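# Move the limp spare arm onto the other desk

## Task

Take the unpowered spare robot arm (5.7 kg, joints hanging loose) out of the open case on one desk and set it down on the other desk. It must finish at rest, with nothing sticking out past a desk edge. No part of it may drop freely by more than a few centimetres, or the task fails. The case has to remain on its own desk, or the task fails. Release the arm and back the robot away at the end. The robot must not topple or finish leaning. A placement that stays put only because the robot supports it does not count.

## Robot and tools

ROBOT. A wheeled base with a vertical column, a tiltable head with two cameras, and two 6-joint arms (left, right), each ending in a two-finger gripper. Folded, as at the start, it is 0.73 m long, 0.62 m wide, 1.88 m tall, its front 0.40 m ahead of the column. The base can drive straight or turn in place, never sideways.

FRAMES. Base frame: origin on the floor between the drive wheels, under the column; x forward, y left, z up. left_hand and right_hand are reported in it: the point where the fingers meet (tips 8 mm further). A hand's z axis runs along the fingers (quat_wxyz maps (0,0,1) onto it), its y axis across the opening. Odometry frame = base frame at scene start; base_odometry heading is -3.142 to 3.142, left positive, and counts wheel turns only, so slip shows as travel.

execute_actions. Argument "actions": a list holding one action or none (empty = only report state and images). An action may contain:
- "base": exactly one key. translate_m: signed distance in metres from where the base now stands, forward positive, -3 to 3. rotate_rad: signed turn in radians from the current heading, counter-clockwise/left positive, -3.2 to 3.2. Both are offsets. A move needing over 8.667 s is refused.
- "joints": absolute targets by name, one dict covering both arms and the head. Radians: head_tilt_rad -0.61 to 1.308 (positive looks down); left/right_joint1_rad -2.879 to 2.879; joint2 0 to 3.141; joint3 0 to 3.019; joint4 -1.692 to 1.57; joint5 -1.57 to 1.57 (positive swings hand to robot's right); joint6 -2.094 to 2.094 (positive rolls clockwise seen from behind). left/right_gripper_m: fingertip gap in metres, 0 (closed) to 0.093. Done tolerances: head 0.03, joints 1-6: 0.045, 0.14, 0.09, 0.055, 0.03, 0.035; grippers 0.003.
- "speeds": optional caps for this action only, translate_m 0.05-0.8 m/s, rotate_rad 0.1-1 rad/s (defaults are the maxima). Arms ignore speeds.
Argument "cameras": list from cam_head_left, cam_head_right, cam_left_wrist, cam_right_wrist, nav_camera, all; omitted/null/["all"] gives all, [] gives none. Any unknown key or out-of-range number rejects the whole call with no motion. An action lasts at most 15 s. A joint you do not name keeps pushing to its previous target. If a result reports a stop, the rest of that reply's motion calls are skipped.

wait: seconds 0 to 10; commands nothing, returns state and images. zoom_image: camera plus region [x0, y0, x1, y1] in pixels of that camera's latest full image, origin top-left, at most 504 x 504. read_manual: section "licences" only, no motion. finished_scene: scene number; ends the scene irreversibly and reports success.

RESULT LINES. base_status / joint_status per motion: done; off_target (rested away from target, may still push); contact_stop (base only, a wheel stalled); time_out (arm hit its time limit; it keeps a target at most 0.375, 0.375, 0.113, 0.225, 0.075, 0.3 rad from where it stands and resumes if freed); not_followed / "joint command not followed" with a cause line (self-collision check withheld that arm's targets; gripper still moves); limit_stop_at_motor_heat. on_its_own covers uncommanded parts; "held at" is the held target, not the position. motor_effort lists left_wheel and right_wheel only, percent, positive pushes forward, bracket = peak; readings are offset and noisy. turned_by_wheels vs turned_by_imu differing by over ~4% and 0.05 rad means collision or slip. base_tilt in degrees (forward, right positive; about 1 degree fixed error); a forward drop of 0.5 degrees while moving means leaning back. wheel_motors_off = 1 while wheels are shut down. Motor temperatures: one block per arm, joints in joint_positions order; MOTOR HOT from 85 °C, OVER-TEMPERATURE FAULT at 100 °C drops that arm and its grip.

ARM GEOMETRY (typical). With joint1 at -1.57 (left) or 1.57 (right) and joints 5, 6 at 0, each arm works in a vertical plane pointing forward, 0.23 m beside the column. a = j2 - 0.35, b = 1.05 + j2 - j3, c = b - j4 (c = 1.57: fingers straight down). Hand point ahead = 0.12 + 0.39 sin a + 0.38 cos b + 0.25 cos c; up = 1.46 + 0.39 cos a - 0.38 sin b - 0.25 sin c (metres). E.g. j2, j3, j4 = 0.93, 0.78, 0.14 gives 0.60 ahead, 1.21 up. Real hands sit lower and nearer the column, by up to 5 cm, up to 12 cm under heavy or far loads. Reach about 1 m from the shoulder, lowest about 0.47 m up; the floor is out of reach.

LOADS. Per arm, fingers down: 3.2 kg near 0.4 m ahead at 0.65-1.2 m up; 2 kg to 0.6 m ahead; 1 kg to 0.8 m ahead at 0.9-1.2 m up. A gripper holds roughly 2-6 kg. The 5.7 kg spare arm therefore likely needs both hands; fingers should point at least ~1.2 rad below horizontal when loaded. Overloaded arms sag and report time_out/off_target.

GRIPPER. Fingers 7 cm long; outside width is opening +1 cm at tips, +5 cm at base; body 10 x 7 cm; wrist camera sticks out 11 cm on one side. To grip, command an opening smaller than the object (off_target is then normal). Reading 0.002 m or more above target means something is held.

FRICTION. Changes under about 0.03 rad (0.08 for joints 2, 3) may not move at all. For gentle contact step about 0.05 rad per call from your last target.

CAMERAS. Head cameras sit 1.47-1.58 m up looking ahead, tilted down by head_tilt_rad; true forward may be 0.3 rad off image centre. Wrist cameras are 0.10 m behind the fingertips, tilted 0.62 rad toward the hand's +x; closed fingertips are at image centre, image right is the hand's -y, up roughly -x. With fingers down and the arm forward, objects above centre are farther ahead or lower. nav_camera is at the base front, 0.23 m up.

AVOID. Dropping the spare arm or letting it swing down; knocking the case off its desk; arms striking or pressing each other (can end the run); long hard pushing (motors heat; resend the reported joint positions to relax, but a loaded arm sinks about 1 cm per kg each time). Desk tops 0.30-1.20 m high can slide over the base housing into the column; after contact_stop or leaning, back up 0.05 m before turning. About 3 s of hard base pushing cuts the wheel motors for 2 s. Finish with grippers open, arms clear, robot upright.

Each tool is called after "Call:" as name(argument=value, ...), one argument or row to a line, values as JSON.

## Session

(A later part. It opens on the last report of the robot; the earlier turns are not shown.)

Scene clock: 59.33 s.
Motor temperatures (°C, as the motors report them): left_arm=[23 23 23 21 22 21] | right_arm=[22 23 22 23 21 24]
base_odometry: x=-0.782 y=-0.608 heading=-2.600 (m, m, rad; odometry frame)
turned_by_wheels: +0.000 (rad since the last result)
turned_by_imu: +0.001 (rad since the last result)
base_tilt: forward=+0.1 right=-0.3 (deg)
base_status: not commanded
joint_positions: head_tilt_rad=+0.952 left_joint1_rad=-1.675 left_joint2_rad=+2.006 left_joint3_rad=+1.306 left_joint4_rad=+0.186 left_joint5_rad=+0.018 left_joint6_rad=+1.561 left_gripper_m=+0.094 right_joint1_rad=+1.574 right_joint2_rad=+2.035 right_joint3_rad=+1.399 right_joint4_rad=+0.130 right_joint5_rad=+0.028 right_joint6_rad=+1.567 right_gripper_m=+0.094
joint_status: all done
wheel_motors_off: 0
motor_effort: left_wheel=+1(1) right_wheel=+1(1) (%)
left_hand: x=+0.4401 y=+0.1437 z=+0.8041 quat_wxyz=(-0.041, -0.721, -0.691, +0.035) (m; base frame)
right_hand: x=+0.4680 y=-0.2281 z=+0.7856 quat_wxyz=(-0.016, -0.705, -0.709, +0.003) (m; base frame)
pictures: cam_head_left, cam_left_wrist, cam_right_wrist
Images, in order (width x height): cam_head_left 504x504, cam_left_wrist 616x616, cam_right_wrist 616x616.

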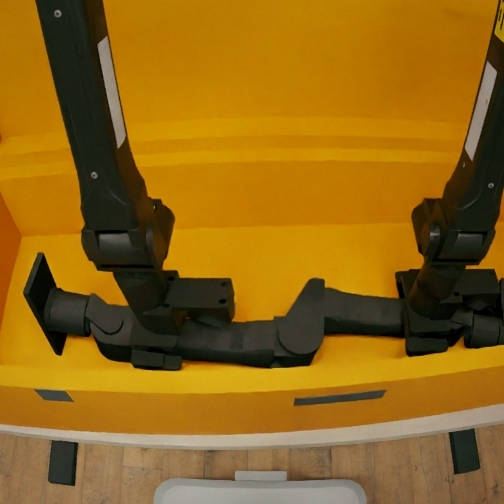

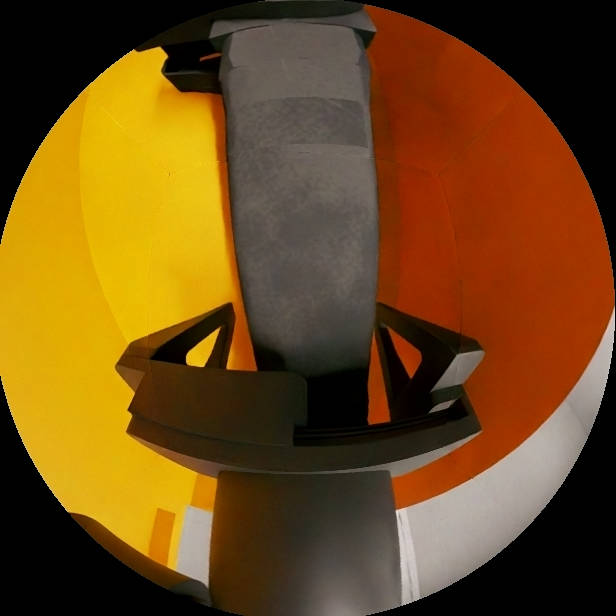

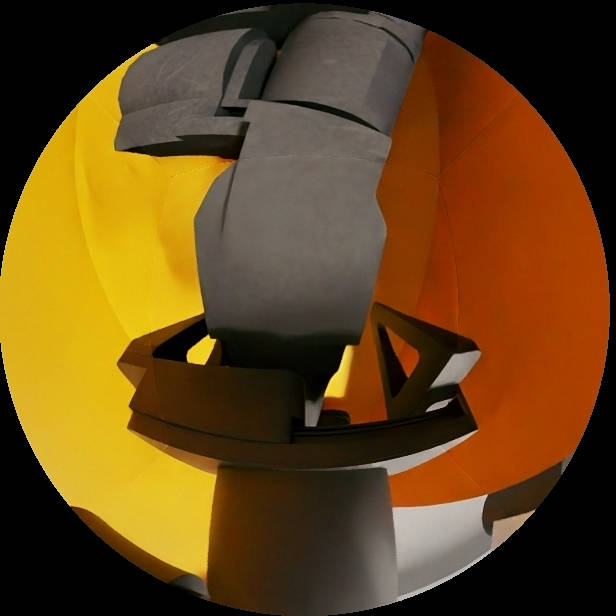

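Call:
execute_actions(
  actions=[
    {"joints":{"left_gripper_m":0,"right_gripper_m":0,"left_joint2_rad":2.01,"left_joint3_rad":1.31}},
  ],
  cameras=[],
)

Call:
execute_actions(
  actions=[
    {"joints":{"left_joint2_rad":1.88,"left_joint3_rad":1.18,"right_joint2_rad":1.9,"right_joint3_rad":1.27}},
  ],
  cameras=["cam_left_wrist","cam_right_wrist","cam_head_left"],
)

Scene clock: 62.67 s.
Motor temperatures (°C, as the motors report them): left_arm=[23 23 23 21 22 21] | right_arm=[22 23 22 23 21 24]
base_odometry: x=-0.782 y=-0.608 heading=-2.600 (m, m, rad; odometry frame)
turned_by_wheels: +0.000 (rad since the last result)
turned_by_imu: +0.001 (rad since the last result)
base_tilt: forward=+0.1 right=-0.3 (deg)
base_status: not commanded
joint_positions: head_tilt_rad=+0.952 left_joint1_rad=-1.675 left_joint2_rad=+2.002 left_joint3_rad=+1.294 left_joint4_rad=+0.195 left_joint5_rad=+0.024 left_joint6_rad=+1.529 left_gripper_m=+0.053 right_joint1_rad=+1.574 right_joint2_rad=+2.034 right_joint3_rad=+1.415 right_joint4_rad=+0.132 right_joint5_rad=+0.028 right_joint6_rad=+1.604 right_gripper_m=+0.054
joint_status: left_gripper_m off_target (ended at +0.053, target +0.000); right_gripper_m off_target (ended at +0.054, target +0.000); the others done
wheel_motors_off: 0
motor_effort: left_wheel=+0(1) right_wheel=+1(3) (%)
left_hand: x=+0.4379 y=+0.1430 z=+0.8061 quat_wxyz=(-0.043, -0.709, -0.703, +0.038) (m; base frame)
right_hand: x=+0.4785 y=-0.2277 z=+0.7852 quat_wxyz=(-0.022, -0.718, -0.696, -0.005) (m; base frame)
pictures: none
No camera images: the call's "cameras" was empty. Leave "cameras" out to get every camera's image.

Scene clock: 63.53 s.
Motor temperatures (°C, as the motors report them): left_arm=[23 23 23 21 22 21] | right_arm=[22 23 22 23 21 24]
base_odometry: x=-0.782 y=-0.608 heading=-2.600 (m, m, rad; odometry frame)
turned_by_wheels: +0.000 (rad since the last result)
turned_by_imu: +0.000 (rad since the last result)
base_tilt: forward=+0.1 right=-0.3 (deg)
base_status: not commanded
joint_positions: head_tilt_rad=+0.952 left_joint1_rad=-1.674 left_joint2_rad=+1.987 left_joint3_rad=+1.212 left_joint4_rad=+0.199 left_joint5_rad=+0.029 left_joint6_rad=+1.532 left_gripper_m=+0.053 right_joint1_rad=+1.576 right_joint2_rad=+1.999 right_joint3_rad=+1.300 right_joint4_rad=+0.132 right_joint5_rad=+0.029 right_joint6_rad=+1.640 right_gripper_m=+0.054
joint_status: all done
wheel_motors_off: 0
motor_effort: left_wheel=+0(2) right_wheel=+0(2) (%)
left_hand: x=+0.3977 y=+0.1461 z=+0.8174 quat_wxyz=(-0.021, -0.711, -0.700, +0.060) (m; base frame)
right_hand: x=+0.4298 y=-0.2266 z=+0.8029 quat_wxyz=(+0.006, -0.730, -0.683, +0.024) (m; base frame)
pictures: cam_head_left, cam_left_wrist, cam_right_wrist
Images, in order (width x height): cam_head_left 504x504, cam_left_wrist 616x616, cam_right_wrist 616x616.

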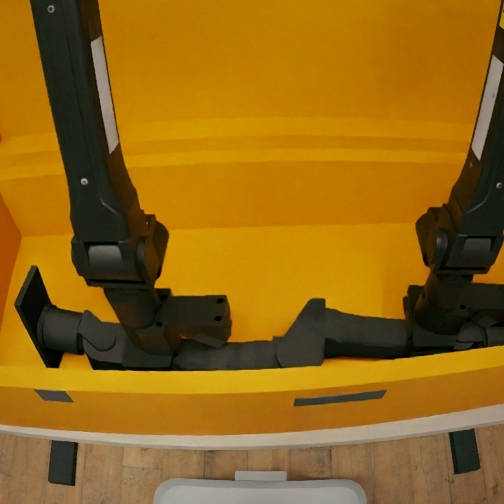

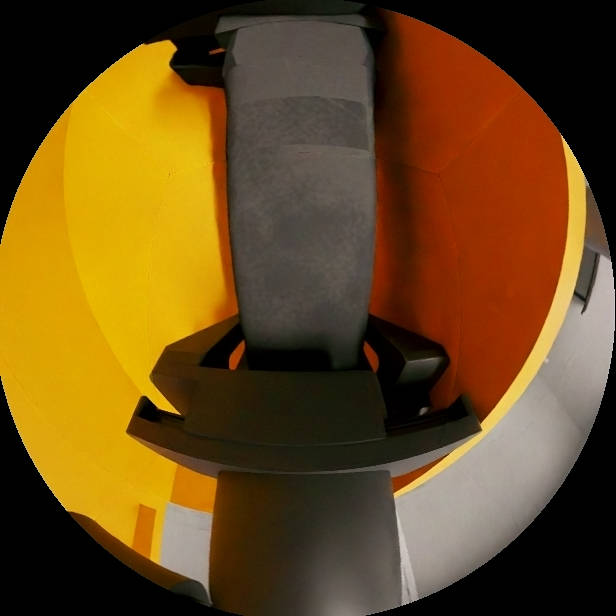

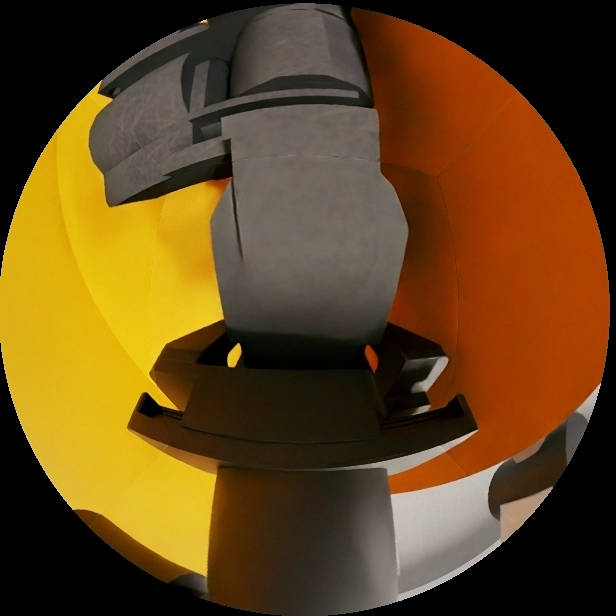

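Call:
execute_actions(
  actions=[
    {"base":{"translate_m":0.03},"joints":{"left_joint2_rad":1.7,"left_joint3_rad":1.15,"left_joint4_rad":0.08,"right_joint2_rad":1.72,"right_joint3_rad":1.22,"right_joint4_rad":0.03}},
  ],
  cameras=["cam_left_wrist","cam_right_wrist","cam_head_left"],
)

Scene clock: 67.97 s.
Motor temperatures (°C, as the motors report them): left_arm=[23 24 23 21 22 21] | right_arm=[22 24 22 23 21 24]
base_odometry: x=-0.808 y=-0.624 heading=-2.600 (m, m, rad; odometry frame)
turned_by_wheels: +0.000 (rad since the last result)
turned_by_imu: +0.001 (rad since the last result)
base_tilt: forward=+0.1 right=-0.3 (deg)
base_status: done
joint_positions: head_tilt_rad=+0.952 left_joint1_rad=-1.673 left_joint2_rad=+1.794 left_joint3_rad=+1.160 left_joint4_rad=+0.085 left_joint5_rad=+0.023 left_joint6_rad=+1.544 left_gripper_m=+0.053 right_joint1_rad=+1.580 right_joint2_rad=+1.817 right_joint3_rad=+1.242 right_joint4_rad=+0.041 right_joint5_rad=+0.025 right_joint6_rad=+1.654 right_gripper_m=+0.054
joint_status: all done
wheel_motors_off: 0
motor_effort: left_wheel=+1(30) right_wheel=+0(41) (%)
left_hand: x=+0.4556 y=+0.1501 z=+0.8815 quat_wxyz=(-0.030, -0.715, -0.697, +0.049) (m; base frame)
right_hand: x=+0.4841 y=-0.2231 z=+0.8672 quat_wxyz=(-0.002, -0.734, -0.679, +0.010) (m; base frame)
pictures: cam_head_left, cam_left_wrist, cam_right_wrist
Images, in order (width x height): cam_head_left 504x504, cam_left_wrist 616x616, cam_right_wrist 616x616.

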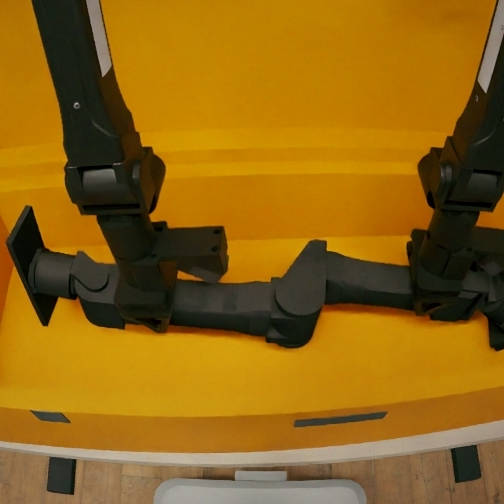

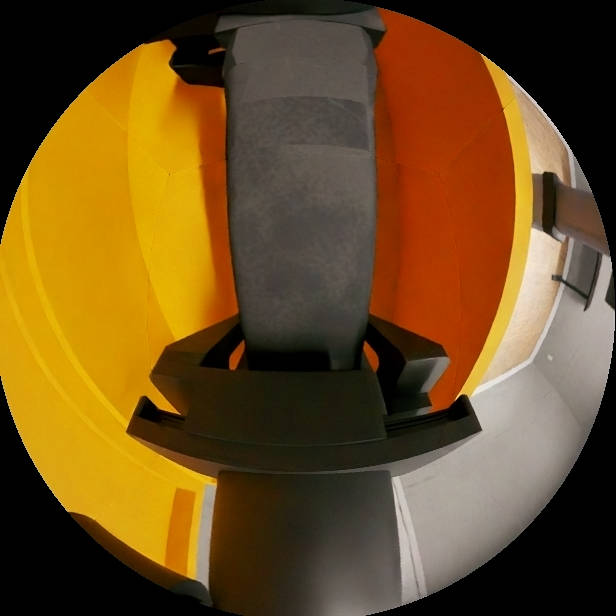

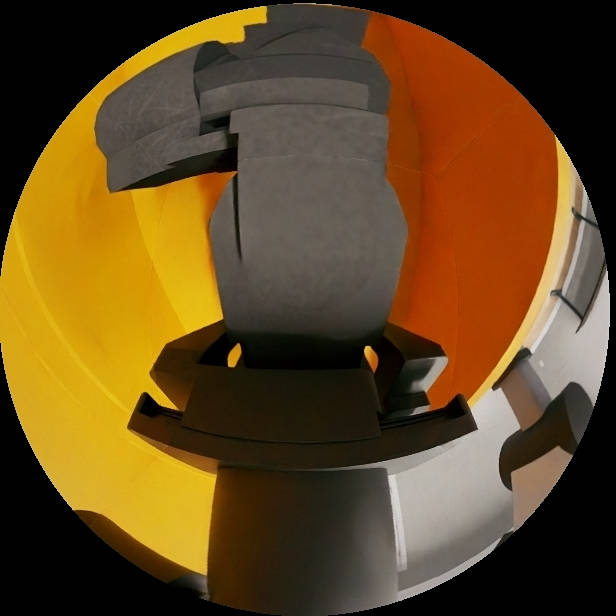

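Call:
execute_actions(
  actions=[
    {"joints":{"left_joint2_rad":1.42,"left_joint3_rad":1.02,"left_joint4_rad":-0.05,"right_joint2_rad":1.42,"right_joint3_rad":1.05,"right_joint4_rad":-0.08}},
  ],
  cameras=["cam_head_left"],
)

Call:
execute_actions(
  actions=[
    {"joints":{"left_joint2_rad":1.12,"left_joint3_rad":0.92,"left_joint4_rad":-0.22,"right_joint2_rad":1.12,"right_joint3_rad":0.92,"right_joint4_rad":-0.22,"head_tilt_rad":0.75}},
  ],
  cameras=["cam_head_left","cam_head_right"],
)

Scene clock: 73.63 s.
Motor temperatures (°C, as the motors report them): left_arm=[23 25 23 21 22 21] | right_arm=[22 25 22 23 21 25]
base_odometry: x=-0.808 y=-0.624 heading=-2.600 (m, m, rad; odometry frame)
turned_by_wheels: +0.000 (rad since the last result)
turned_by_imu: +0.001 (rad since the last result)
base_tilt: forward=+0.1 right=-0.3 (deg)
base_status: not commanded
joint_positions: head_tilt_rad=+0.952 left_joint1_rad=-1.679 left_joint2_rad=+1.540 left_joint3_rad=+1.010 left_joint4_rad=-0.048 left_joint5_rad=+0.032 left_joint6_rad=+1.556 left_gripper_m=+0.053 right_joint1_rad=+1.584 right_joint2_rad=+1.561 right_joint3_rad=+1.061 right_joint4_rad=-0.065 right_joint5_rad=+0.029 right_joint6_rad=+1.676 right_gripper_m=+0.054
joint_status: right_joint2_rad time_out (moved -0.257 of -0.397); the others done
wheel_motors_off: 0
on_its_own: right_joint2_rad reads +1.561 and still pushes toward +1.420 since a time_out
motor_effort: left_wheel=-1(3) right_wheel=+0(6) (%)
left_hand: x=+0.4634 y=+0.1527 z=+0.9740 quat_wxyz=(-0.024, -0.720, -0.691, +0.064) (m; base frame)
right_hand: x=+0.4838 y=-0.2220 z=+0.9630 quat_wxyz=(+0.007, -0.741, -0.672, +0.021) (m; base frame)
pictures: cam_head_left
Images, in order (width x height): cam_head_left 504x504.

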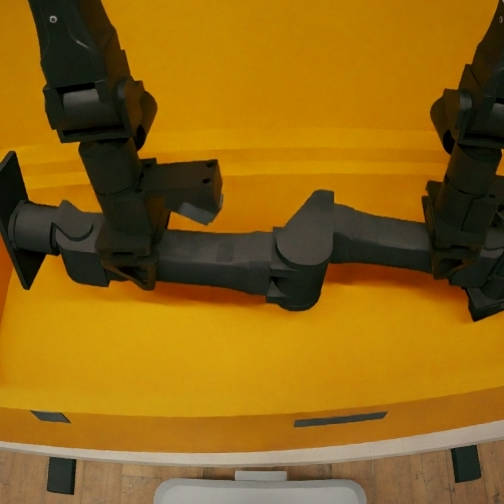

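not run: a stop came earlier in this reply.

Call:
execute_actions(
  actions=[
    {"joints":{"left_joint2_rad":1.0,"left_joint3_rad":0.88,"left_joint4_rad":-0.27,"right_joint2_rad":0.98,"right_joint3_rad":0.88,"right_joint4_rad":-0.27,"head_tilt_rad":0.75}},
  ],
  cameras=["cam_head_left","cam_head_right","cam_right_wrist"],
)

Scene clock: 76.83 s.
Motor temperatures (°C, as the motors report them): left_arm=[23 26 23 21 22 21] | right_arm=[22 25 22 23 21 25]
base_odometry: x=-0.808 y=-0.624 heading=-2.600 (m, m, rad; odometry frame)
turned_by_wheels: +0.000 (rad since the last result)
turned_by_imu: +0.001 (rad since the last result)
base_tilt: forward=+0.1 right=-0.3 (deg)
base_status: not commanded
joint_positions: head_tilt_rad=+0.766 left_joint1_rad=-1.692 left_joint2_rad=+1.104 left_joint3_rad=+0.826 left_joint4_rad=-0.280 left_joint5_rad=+0.035 left_joint6_rad=+1.565 left_gripper_m=+0.053 right_joint1_rad=+1.595 right_joint2_rad=+1.120 right_joint3_rad=+0.849 right_joint4_rad=-0.264 right_joint5_rad=+0.016 right_joint6_rad=+1.693 right_gripper_m=+0.054
joint_status: all done
wheel_motors_off: 0
motor_effort: left_wheel=-1(4) right_wheel=+1(8) (%)
left_hand: x=+0.4704 y=+0.1597 z=+1.1233 quat_wxyz=(-0.036, -0.725, -0.685, +0.062) (m; base frame)
right_hand: x=+0.4859 y=-0.2162 z=+1.1160 quat_wxyz=(+0.005, -0.745, -0.667, +0.002) (m; base frame)
pictures: cam_head_left, cam_head_right, cam_right_wrist
Images, in order (width x height): cam_head_left 504x504, cam_head_right 504x504, cam_right_wrist 616x616.

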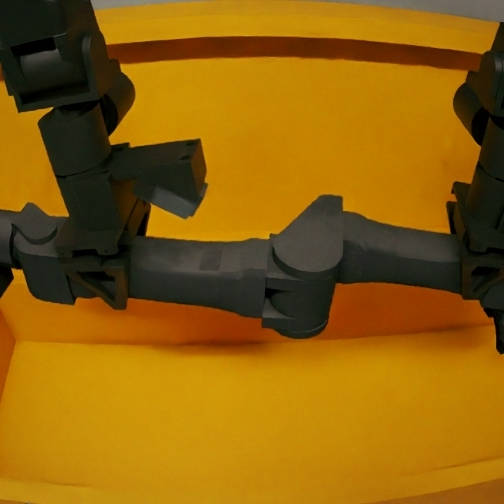

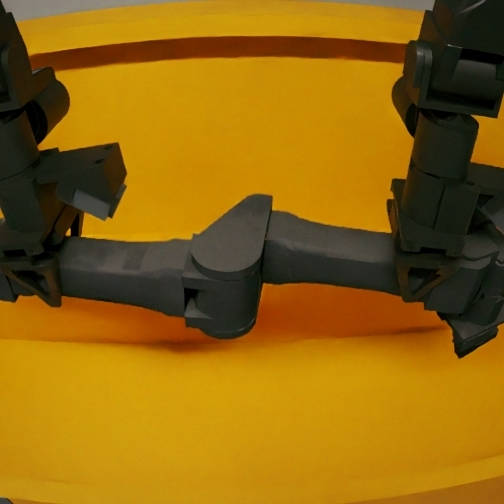

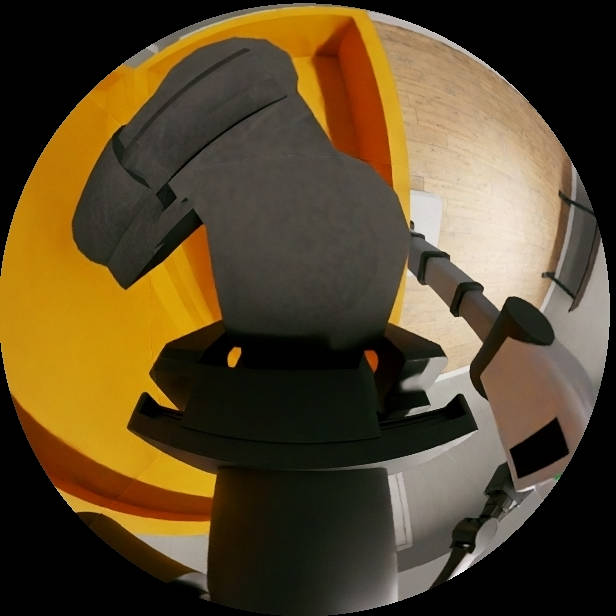

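Call:
execute_actions(
  actions=[
    {"joints":{"left_joint2_rad":0.72,"left_joint3_rad":0.78,"left_joint4_rad":-0.45,"right_joint2_rad":0.7,"right_joint3_rad":0.78,"right_joint4_rad":-0.45,"head_tilt_rad":0.6}},
  ],
  cameras=[],
)

Call:
execute_actions(
  actions=[
    {"base":{"translate_m":-0.7},"speeds":{"translate_m":0.15}},
  ],
  cameras=["cam_head_left","cam_head_right","cam_right_wrist"],
)

Scene clock: 81.93 s.
Motor temperatures (°C, as the motors report them): left_arm=[23 26 24 21 22 21] | right_arm=[22 26 22 23 21 25]
base_odometry: x=-0.808 y=-0.624 heading=-2.600 (m, m, rad; odometry frame)
turned_by_wheels: +0.000 (rad since the last result)
turned_by_imu: +0.001 (rad since the last result)
base_tilt: forward=+0.0 right=-0.2 (deg)
base_status: not commanded
joint_positions: head_tilt_rad=+0.618 left_joint1_rad=-1.704 left_joint2_rad=+0.828 left_joint3_rad=+0.720 left_joint4_rad=-0.456 left_joint5_rad=+0.046 left_joint6_rad=+1.560 left_gripper_m=+0.053 right_joint1_rad=+1.605 right_joint2_rad=+0.828 right_joint3_rad=+0.734 right_joint4_rad=-0.442 right_joint5_rad=+0.010 right_joint6_rad=+1.702 right_gripper_m=+0.054
joint_status: all done
wheel_motors_off: 0
motor_effort: left_wheel=-1(4) right_wheel=+0(7) (%)
left_hand: x=+0.4441 y=+0.1633 z=+1.2061 quat_wxyz=(-0.041, -0.725, -0.684, +0.071) (m; base frame)
right_hand: x=+0.4583 y=-0.2133 z=+1.2042 quat_wxyz=(+0.011, -0.746, -0.666, -0.002) (m; base frame)
pictures: none
No camera images: the call's "cameras" was empty. Leave "cameras" out to get every camera's image.

Scene clock: 87.50 s.
Motor temperatures (°C, as the motors report them): left_arm=[23 26 25 21 22 21] | right_arm=[22 26 22 23 21 25]
base_odometry: x=-0.208 y=-0.263 heading=-2.602 (m, m, rad; odometry frame)
turned_by_wheels: -0.002 (rad since the last result)
turned_by_imu: -0.001 (rad since the last result)
base_tilt: forward=+0.1 right=-0.3 (deg)
base_status: done
joint_positions: head_tilt_rad=+0.617 left_joint1_rad=-1.704 left_joint2_rad=+0.828 left_joint3_rad=+0.708 left_joint4_rad=-0.458 left_joint5_rad=+0.045 left_joint6_rad=+1.559 left_gripper_m=+0.053 right_joint1_rad=+1.605 right_joint2_rad=+0.832 right_joint3_rad=+0.723 right_joint4_rad=-0.443 right_joint5_rad=+0.008 right_joint6_rad=+1.703 right_gripper_m=+0.054
joint_status: not commanded
wheel_motors_off: 0
motor_effort: left_wheel=-1(30) right_wheel=+2(55) (%)
left_hand: x=+0.4366 y=+0.1638 z=+1.2045 quat_wxyz=(-0.036, -0.724, -0.684, +0.076) (m; base frame)
right_hand: x=+0.4506 y=-0.2129 z=+1.2014 quat_wxyz=(+0.017, -0.746, -0.665, +0.003) (m; base frame)
pictures: cam_head_left, cam_head_right, cam_right_wrist
Images, in order (width x height): cam_head_left 504x504, cam_head_right 504x504, cam_right_wrist 616x616.

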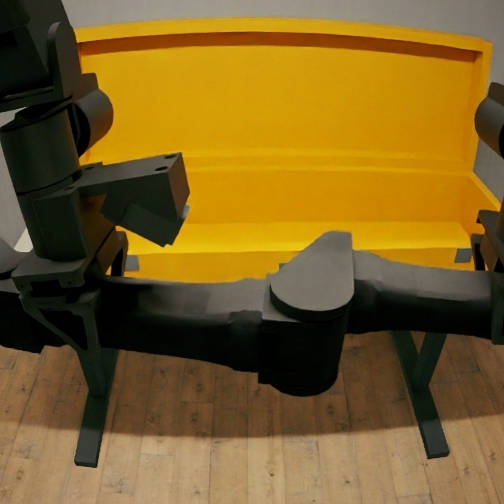

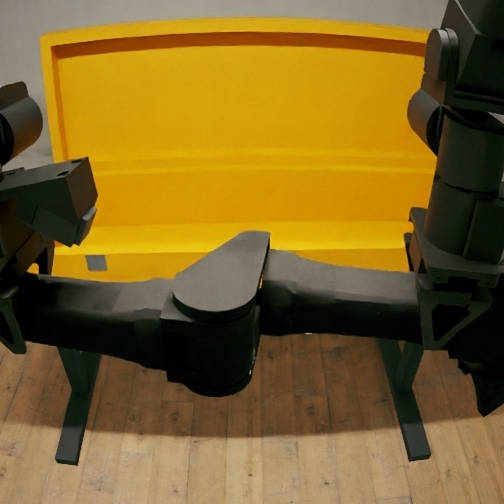

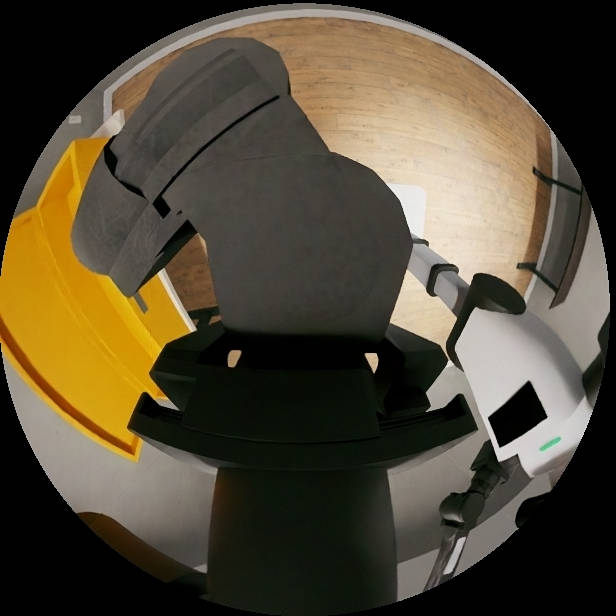

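Call:
execute_actions(
  actions=[
    {"base":{"rotate_rad":-3.1},"speeds":{"rotate_rad":0.4}},
  ],
  cameras=["cam_head_left","cam_head_right","nav_camera"],
)

Scene clock: 100.33 s.
Motor temperatures (°C, as the motors report them): left_arm=[23 26 26 21 22 21] | right_arm=[22 26 23 23 21 26]
base_odometry: x=-0.208 y=-0.263 heading=+0.582 (m, m, rad; odometry frame)
turned_by_wheels: -3.099 (rad since the last result)
turned_by_imu: -3.133 (rad since the last result)
base_tilt: forward=+0.1 right=-0.3 (deg)
base_status: done
joint_positions: head_tilt_rad=+0.617 left_joint1_rad=-1.703 left_joint2_rad=+0.828 left_joint3_rad=+0.708 left_joint4_rad=-0.458 left_joint5_rad=+0.046 left_joint6_rad=+1.559 left_gripper_m=+0.053 right_joint1_rad=+1.606 right_joint2_rad=+0.832 right_joint3_rad=+0.723 right_joint4_rad=-0.443 right_joint5_rad=+0.007 right_joint6_rad=+1.704 right_gripper_m=+0.054
joint_status: not commanded
wheel_motors_off: 0
motor_effort: left_wheel=+4(42) right_wheel=-6(46) (%)
left_hand: x=+0.4366 y=+0.1640 z=+1.2044 quat_wxyz=(-0.036, -0.724, -0.684, +0.076) (m; base frame)
right_hand: x=+0.4509 y=-0.2125 z=+1.2015 quat_wxyz=(+0.017, -0.746, -0.665, +0.003) (m; base frame)
pictures: cam_head_left, cam_head_right, nav_camera
Images, in order (width x height): cam_head_left 504x504, cam_head_right 504x504, nav_camera 504x504.

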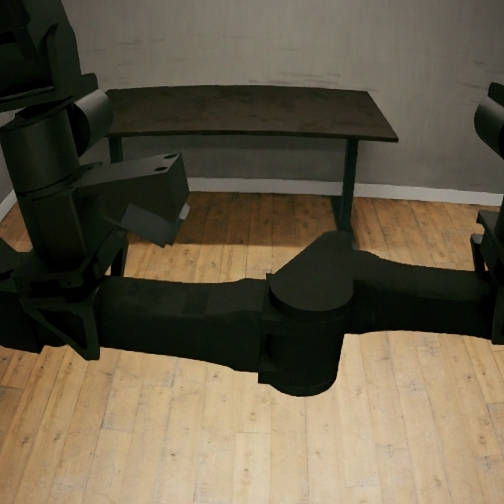

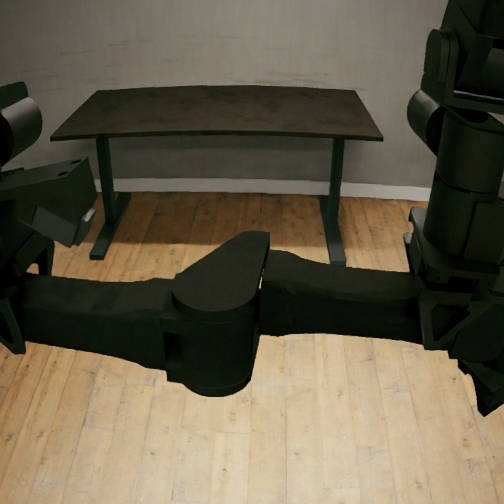

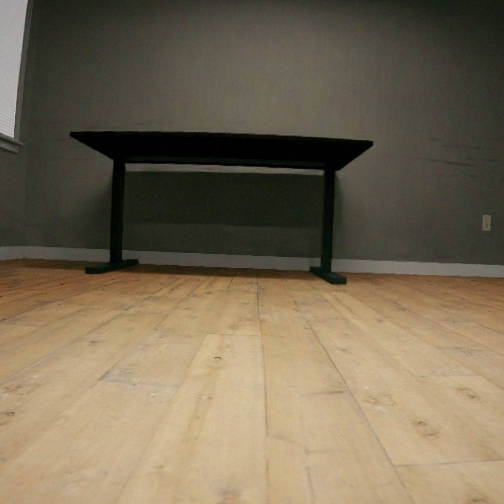

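Call:
execute_actions(
  actions=[
    {"base":{"rotate_rad":0.15},"speeds":{"rotate_rad":0.3}},
  ],
  cameras=[],
)

Call:
execute_actions(
  actions=[
    {"base":{"translate_m":1.0},"speeds":{"translate_m":0.25}},
  ],
  cameras=[],
)

Call:
execute_actions(
  actions=[
    {"base":{"rotate_rad":-0.17},"speeds":{"rotate_rad":0.3},"joints":{"head_tilt_rad":0.8}},
  ],
  cameras=["cam_head_left","cam_head_right","nav_camera"],
)

Scene clock: 105.57 s.
Motor temperatures (°C, as the motors report them): left_arm=[23 26 26 21 22 21] | right_arm=[22 26 24 23 21 26]
base_odometry: x=-0.208 y=-0.263 heading=+0.731 (m, m, rad; odometry frame)
turned_by_wheels: +0.149 (rad since the last result)
turned_by_imu: +0.153 (rad since the last result)
base_tilt: forward=+0.1 right=-0.3 (deg)
base_status: done
joint_positions: head_tilt_rad=+0.617 left_joint1_rad=-1.701 left_joint2_rad=+0.828 left_joint3_rad=+0.708 left_joint4_rad=-0.458 left_joint5_rad=+0.047 left_joint6_rad=+1.559 left_gripper_m=+0.053 right_joint1_rad=+1.607 right_joint2_rad=+0.832 right_joint3_rad=+0.723 right_joint4_rad=-0.443 right_joint5_rad=+0.007 right_joint6_rad=+1.704 right_gripper_m=+0.054
joint_status: not commanded
wheel_motors_off: 0
motor_effort: left_wheel=-3(19) right_wheel=+6(34) (%)
left_hand: x=+0.4366 y=+0.1646 z=+1.2044 quat_wxyz=(-0.035, -0.724, -0.685, +0.076) (m; base frame)
right_hand: x=+0.4509 y=-0.2119 z=+1.2015 quat_wxyz=(+0.018, -0.746, -0.666, +0.002) (m; base frame)
pictures: none
No camera images: the call's "cameras" was empty. Leave "cameras" out to get every camera's image.

Scene clock: 110.57 s.
Motor temperatures (°C, as the motors report them): left_arm=[23 27 27 21 22 21] | right_arm=[22 27 24 23 22 26]
base_odometry: x=+0.537 y=+0.404 heading=+0.730 (m, m, rad; odometry frame)
turned_by_wheels: -0.002 (rad since the last result)
turned_by_imu: +0.001 (rad since the last result)
base_tilt: forward=+0.1 right=-0.3 (deg)
base_status: done
joint_positions: head_tilt_rad=+0.617 left_joint1_rad=-1.701 left_joint2_rad=+0.828 left_joint3_rad=+0.718 left_joint4_rad=-0.459 left_joint5_rad=+0.045 left_joint6_rad=+1.560 left_gripper_m=+0.053 right_joint1_rad=+1.607 right_joint2_rad=+0.832 right_joint3_rad=+0.734 right_joint4_rad=-0.443 right_joint5_rad=+0.008 right_joint6_rad=+1.703 right_gripper_m=+0.054
joint_status: not commanded
wheel_motors_off: 0
motor_effort: left_wheel=-2(41) right_wheel=+2(77) (%)
left_hand: x=+0.4425 y=+0.1645 z=+1.2058 quat_wxyz=(-0.038, -0.724, -0.685, +0.072) (m; base frame)
right_hand: x=+0.4568 y=-0.2119 z=+1.2028 quat_wxyz=(+0.015, -0.746, -0.666, -0.001) (m; base frame)
pictures: none
No camera images: the call's "cameras" was empty. Leave "cameras" out to get every camera's image.

Scene clock: 111.97 s.
Motor temperatures (°C, as the motors report them): left_arm=[23 27 27 21 22 21] | right_arm=[22 27 24 23 22 26]
base_odometry: x=+0.537 y=+0.404 heading=+0.561 (m, m, rad; odometry frame)
turned_by_wheels: -0.169 (rad since the last result)
turned_by_imu: -0.169 (rad since the last result)
base_tilt: forward=+0.1 right=-0.2 (deg)
base_status: done
joint_positions: head_tilt_rad=+0.802 left_joint1_rad=-1.701 left_joint2_rad=+0.828 left_joint3_rad=+0.718 left_joint4_rad=-0.459 left_joint5_rad=+0.045 left_joint6_rad=+1.561 left_gripper_m=+0.053 right_joint1_rad=+1.606 right_joint2_rad=+0.832 right_joint3_rad=+0.733 right_joint4_rad=-0.443 right_joint5_rad=+0.007 right_joint6_rad=+1.703 right_gripper_m=+0.054
joint_status: all done
wheel_motors_off: 0
motor_effort: left_wheel=+1(31) right_wheel=-2(53) (%)
left_hand: x=+0.4425 y=+0.1644 z=+1.2058 quat_wxyz=(-0.039, -0.724, -0.684, +0.072) (m; base frame)
right_hand: x=+0.4566 y=-0.2122 z=+1.2027 quat_wxyz=(+0.015, -0.746, -0.665, -0.001) (m; base frame)
pictures: cam_head_left, cam_head_right, nav_camera
Images, in order (width x height): cam_head_left 504x504, cam_head_right 504x504, nav_camera 504x504.

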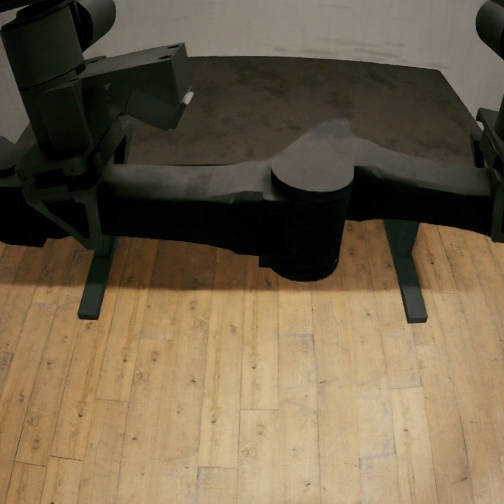

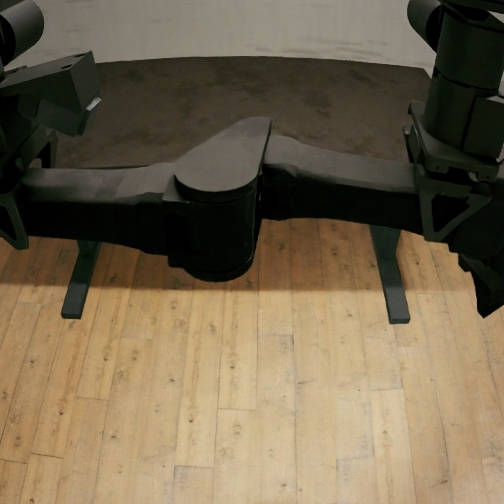

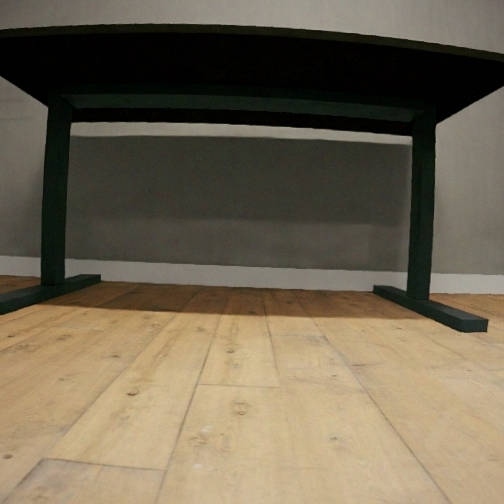

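Call:
execute_actions(
  actions=[
    {"base":{"translate_m":0.75},"speeds":{"translate_m":0.2},"joints":{"head_tilt_rad":1.0}},
  ],
  cameras=["cam_head_left","cam_left_wrist","cam_right_wrist"],
)

Scene clock: 118.67 s.
Motor temperatures (°C, as the motors report them): left_arm=[23 27 27 21 23 21] | right_arm=[22 27 24 23 22 27]
base_odometry: x=+1.173 y=+0.803 heading=+0.560 (m, m, rad; odometry frame)
turned_by_wheels: -0.001 (rad since the last result)
turned_by_imu: +0.001 (rad since the last result)
base_tilt: forward=+0.0 right=-0.2 (deg)
base_status: done
joint_positions: head_tilt_rad=+1.000 left_joint1_rad=-1.701 left_joint2_rad=+0.828 left_joint3_rad=+0.718 left_joint4_rad=-0.459 left_joint5_rad=+0.045 left_joint6_rad=+1.560 left_gripper_m=+0.053 right_joint1_rad=+1.606 right_joint2_rad=+0.833 right_joint3_rad=+0.733 right_joint4_rad=-0.442 right_joint5_rad=+0.006 right_joint6_rad=+1.703 right_gripper_m=+0.054
joint_status: all done
wheel_motors_off: 0
motor_effort: left_wheel=-1(37) right_wheel=+3(64) (%)
left_hand: x=+0.4420 y=+0.1644 z=+1.2057 quat_wxyz=(-0.038, -0.724, -0.685, +0.072) (m; base frame)
right_hand: x=+0.4561 y=-0.2121 z=+1.2023 quat_wxyz=(+0.015, -0.746, -0.666, -0.001) (m; base frame)
pictures: cam_head_left, cam_left_wrist, cam_right_wrist
Images, in order (width x height): cam_head_left 504x504, cam_left_wrist 616x616, cam_right_wrist 616x616.

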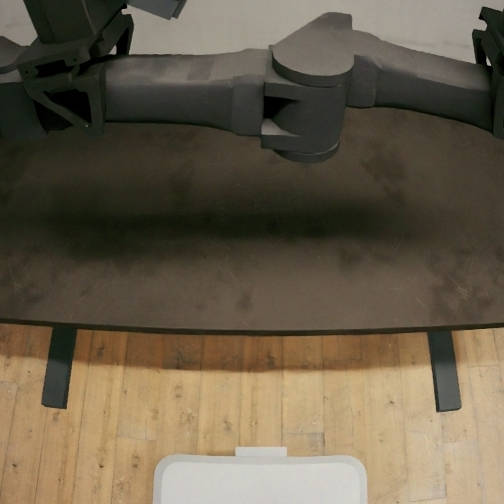

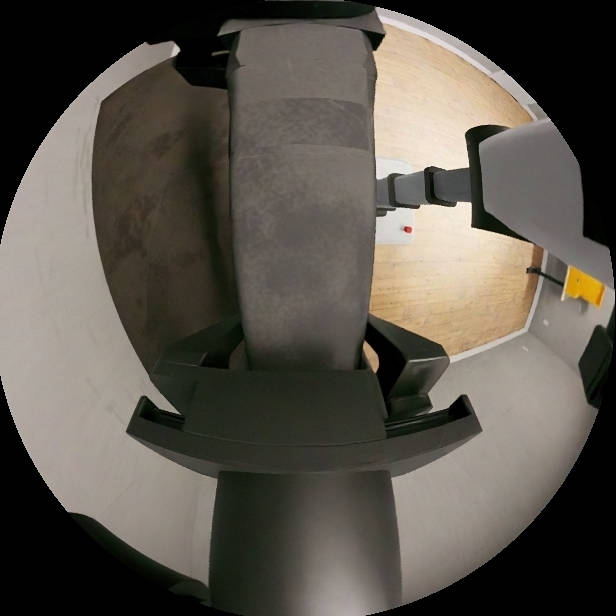

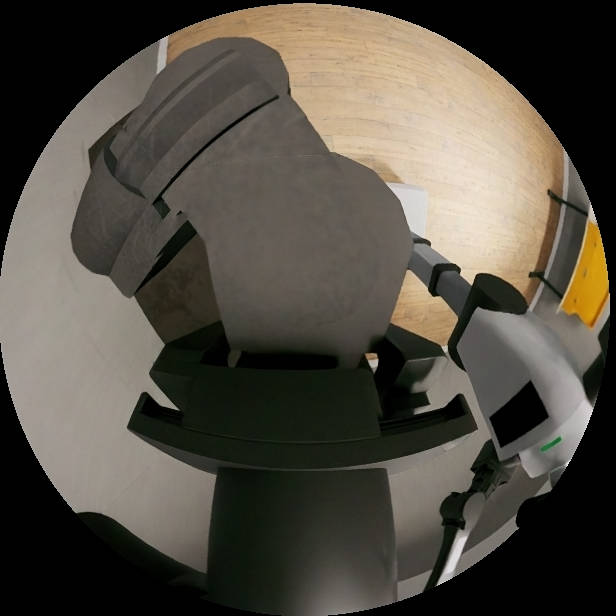

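Call:
execute_actions(
  actions=[
    {"base":{"translate_m":0.2},"speeds":{"translate_m":0.15}},
  ],
  cameras=[],
)

Call:
execute_actions(
  actions=[
    {"joints":{"left_joint2_rad":1.0,"left_joint3_rad":0.9,"left_joint4_rad":-0.27,"right_joint2_rad":1.0,"right_joint3_rad":0.9,"right_joint4_rad":-0.27}},
  ],
  cameras=[],
)

Call:
execute_actions(
  actions=[
    {"joints":{"left_joint2_rad":1.25,"left_joint3_rad":1.0,"left_joint4_rad":-0.12,"right_joint2_rad":1.25,"right_joint3_rad":1.0,"right_joint4_rad":-0.12}},
  ],
  cameras=[],
)

Call:
execute_actions(
  actions=[
    {"joints":{"left_joint2_rad":1.45,"left_joint3_rad":1.08,"left_joint4_rad":-0.02,"right_joint2_rad":1.45,"right_joint3_rad":1.08,"right_joint4_rad":-0.02}},
  ],
  cameras=["cam_head_left","cam_head_right","cam_right_wrist","nav_camera"],
)

Scene clock: 126.73 s.
Motor temperatures (°C, as the motors report them): left_arm=[23 27 27 21 23 21] | right_arm=[22 27 24 23 22 27]
base_odometry: x=+1.342 y=+0.909 heading=+0.559 (m, m, rad; odometry frame)
turned_by_wheels: -0.001 (rad since the last result)
turned_by_imu: +0.001 (rad since the last result)
base_tilt: forward=+0.1 right=-0.3 (deg)
base_status: done
joint_positions: head_tilt_rad=+1.001 left_joint1_rad=-1.701 left_joint2_rad=+0.828 left_joint3_rad=+0.717 left_joint4_rad=-0.459 left_joint5_rad=+0.045 left_joint6_rad=+1.559 left_gripper_m=+0.053 right_joint1_rad=+1.606 right_joint2_rad=+0.835 right_joint3_rad=+0.734 right_joint4_rad=-0.442 right_joint5_rad=+0.005 right_joint6_rad=+1.702 right_gripper_m=+0.054
joint_status: not commanded
wheel_motors_off: 0
motor_effort: left_wheel=-1(30) right_wheel=+2(41) (%)
left_hand: x=+0.4418 y=+0.1645 z=+1.2056 quat_wxyz=(-0.038, -0.724, -0.685, +0.072) (m; base frame)
right_hand: x=+0.4563 y=-0.2120 z=+1.2020 quat_wxyz=(+0.016, -0.746, -0.666, -0.001) (m; base frame)
pictures: none
No camera images: the call's "cameras" was empty. Leave "cameras" out to get every camera's image.

Scene clock: 128.97 s.
Motor temperatures (°C, as the motors report them): left_arm=[23 27 27 21 23 21] | right_arm=[22 27 24 23 22 27]
base_odometry: x=+1.342 y=+0.909 heading=+0.559 (m, m, rad; odometry frame)
turned_by_wheels: +0.000 (rad since the last result)
turned_by_imu: +0.000 (rad since the last result)
base_tilt: forward=+0.2 right=-0.3 (deg)
base_status: not commanded
joint_positions: head_tilt_rad=+1.001 left_joint1_rad=-1.683 left_joint2_rad=+1.115 left_joint3_rad=+0.838 left_joint4_rad=-0.287 left_joint5_rad=+0.032 left_joint6_rad=+1.558 left_gripper_m=+0.053 right_joint1_rad=+1.598 right_joint2_rad=+1.150 right_joint3_rad=+0.873 right_joint4_rad=-0.261 right_joint5_rad=+0.002 right_joint6_rad=+1.691 right_gripper_m=+0.054
joint_status: right_joint2_rad time_out (moved +0.315 of +0.165); the others done
wheel_motors_off: 0
on_its_own: right_joint2_rad reads +1.150 and still pushes toward +1.000 since a time_out
motor_effort: left_wheel=-2(5) right_wheel=+3(8) (%)
left_hand: x=+0.4729 y=+0.1640 z=+1.1199 quat_wxyz=(-0.030, -0.721, -0.690, +0.060) (m; base frame)
right_hand: x=+0.4909 y=-0.2121 z=+1.1071 quat_wxyz=(+0.013, -0.744, -0.668, -0.002) (m; base frame)
pictures: none
No camera images: the call's "cameras" was empty. Leave "cameras" out to get every camera's image.

not run: a stop came earlier in this reply.

not run: a stop came earlier in this reply.

Call:
execute_actions(
  actions=[
    {"joints":{"left_joint2_rad":1.2,"left_joint3_rad":0.98,"left_joint4_rad":-0.17,"right_joint2_rad":1.17,"right_joint3_rad":0.98,"right_joint4_rad":-0.17}},
  ],
  cameras=[],
)

Call:
execute_actions(
  actions=[
    {"joints":{"left_joint2_rad":1.38,"left_joint3_rad":1.06,"left_joint4_rad":-0.07,"right_joint2_rad":1.35,"right_joint3_rad":1.06,"right_joint4_rad":-0.07}},
  ],
  cameras=["cam_head_left","cam_head_right","cam_right_wrist"],
)

Scene clock: 133.63 s.
Motor temperatures (°C, as the motors report them): left_arm=[23 27 27 21 22 21] | right_arm=[22 28 23 23 22 27]
base_odometry: x=+1.342 y=+0.909 heading=+0.559 (m, m, rad; odometry frame)
turned_by_wheels: +0.000 (rad since the last result)
turned_by_imu: +0.001 (rad since the last result)
base_tilt: forward=+0.1 right=-0.3 (deg)
base_status: not commanded
joint_positions: head_tilt_rad=+1.001 left_joint1_rad=-1.679 left_joint2_rad=+1.309 left_joint3_rad=+0.936 left_joint4_rad=-0.181 left_joint5_rad=+0.034 left_joint6_rad=+1.563 left_gripper_m=+0.053 right_joint1_rad=+1.589 right_joint2_rad=+1.321 right_joint3_rad=+0.963 right_joint4_rad=-0.167 right_joint5_rad=+0.011 right_joint6_rad=+1.690 right_gripper_m=+0.054
joint_status: right_joint2_rad time_out (moved +0.171 of +0.020); the others done
wheel_motors_off: 0
on_its_own: right_joint2_rad reads +1.321 and still pushes toward +1.170 since a time_out
motor_effort: left_wheel=-2(5) right_wheel=+2(6) (%)
left_hand: x=+0.4878 y=+0.1587 z=+1.0561 quat_wxyz=(-0.034, -0.722, -0.689, +0.056) (m; base frame)
right_hand: x=+0.5050 y=-0.2171 z=+1.0496 quat_wxyz=(+0.002, -0.745, -0.667, -0.001) (m; base frame)
pictures: none
No camera images: the call's "cameras" was empty. Leave "cameras" out to get every camera's image.

not run: a stop came earlier in this reply.

Call:
execute_actions(
  actions=[
    {"joints":{"left_joint2_rad":1.4,"left_joint3_rad":1.06,"left_joint4_rad":-0.07,"right_joint2_rad":1.36,"right_joint3_rad":1.06,"right_joint4_rad":-0.07}},
  ],
  cameras=["cam_head_left","cam_head_right","cam_right_wrist"],
)

Scene clock: 137.33 s.
Motor temperatures (°C, as the motors report them): left_arm=[23 28 26 21 22 21] | right_arm=[22 28 23 23 22 27]
base_odometry: x=+1.342 y=+0.909 heading=+0.559 (m, m, rad; odometry frame)
turned_by_wheels: +0.000 (rad since the last result)
turned_by_imu: +0.001 (rad since the last result)
base_tilt: forward=+0.0 right=-0.2 (deg)
base_status: not commanded
joint_positions: head_tilt_rad=+1.001 left_joint1_rad=-1.674 left_joint2_rad=+1.507 left_joint3_rad=+1.041 left_joint4_rad=-0.083 left_joint5_rad=+0.034 left_joint6_rad=+1.566 left_gripper_m=+0.053 right_joint1_rad=+1.584 right_joint2_rad=+1.509 right_joint3_rad=+1.064 right_joint4_rad=-0.073 right_joint5_rad=+0.013 right_joint6_rad=+1.687 right_gripper_m=+0.054
joint_status: right_joint2_rad time_out (moved +0.189 of +0.039); the others done
wheel_motors_off: 0
on_its_own: right_joint2_rad reads +1.509 and still pushes toward +1.360 since a time_out
motor_effort: left_wheel=-2(4) right_wheel=+3(5) (%)
left_hand: x=+0.4907 y=+0.1556 z=+0.9859 quat_wxyz=(-0.034, -0.722, -0.689, +0.052) (m; base frame)
right_hand: x=+0.5080 y=-0.2195 z=+0.9820 quat_wxyz=(-0.002, -0.745, -0.667, -0.001) (m; base frame)
pictures: cam_head_left, cam_head_right, cam_right_wrist
Images, in order (width x height): cam_head_left 504x504, cam_head_right 504x504, cam_right_wrist 616x616.

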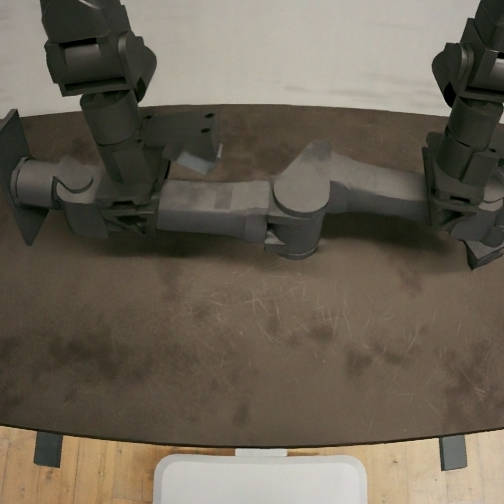

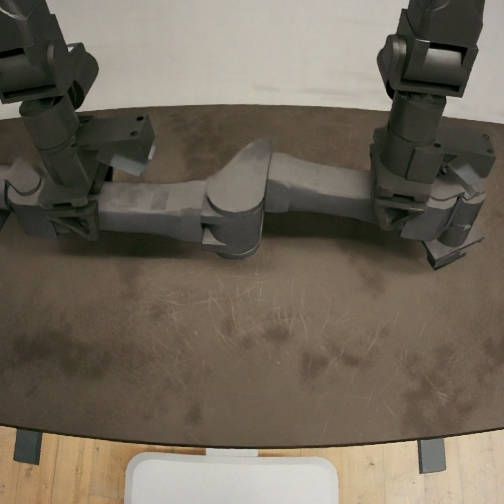

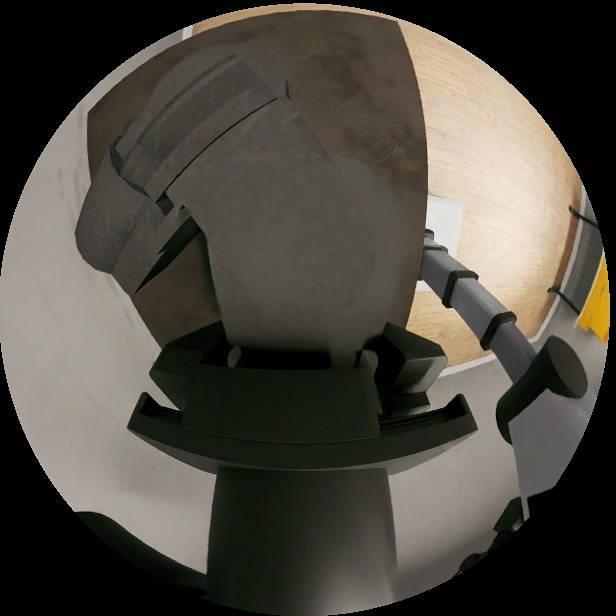

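Call:
execute_actions(
  actions=[
    {"joints":{"left_joint2_rad":1.58,"left_joint3_rad":1.12,"left_joint4_rad":0.02,"right_joint2_rad":1.54,"right_joint3_rad":1.14,"right_joint4_rad":0.0}},
  ],
  cameras=["cam_head_right"],
)

Scene clock: 141.13 s.
Motor temperatures (°C, as the motors report them): left_arm=[23 28 26 21 22 21] | right_arm=[22 28 23 23 22 27]
base_odometry: x=+1.342 y=+0.909 heading=+0.559 (m, m, rad; odometry frame)
turned_by_wheels: +0.000 (rad since the last result)
turned_by_imu: +0.001 (rad since the last result)
base_tilt: forward=+0.0 right=-0.3 (deg)
base_status: not commanded
joint_positions: head_tilt_rad=+1.001 left_joint1_rad=-1.669 left_joint2_rad=+1.685 left_joint3_rad=+1.117 left_joint4_rad=+0.008 left_joint5_rad=+0.030 left_joint6_rad=+1.555 left_gripper_m=+0.053 right_joint1_rad=+1.582 right_joint2_rad=+1.688 right_joint3_rad=+1.157 right_joint4_rad=-0.003 right_joint5_rad=+0.013 right_joint6_rad=+1.674 right_gripper_m=+0.054
joint_status: right_joint2_rad off_target (ended at +1.688, target +1.540); the others done
wheel_motors_off: 0
motor_effort: left_wheel=-2(4) right_wheel=+3(4) (%)
left_hand: x=+0.4706 y=+0.1544 z=+0.9207 quat_wxyz=(-0.027, -0.718, -0.694, +0.054) (m; base frame)
right_hand: x=+0.4932 y=-0.2202 z=+0.9157 quat_wxyz=(+0.002, -0.741, -0.672, +0.005) (m; base frame)
pictures: cam_head_right
Images, in order (width x height): cam_head_right 504x504.

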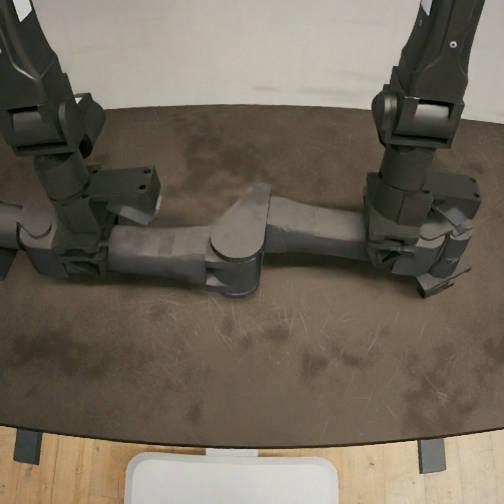

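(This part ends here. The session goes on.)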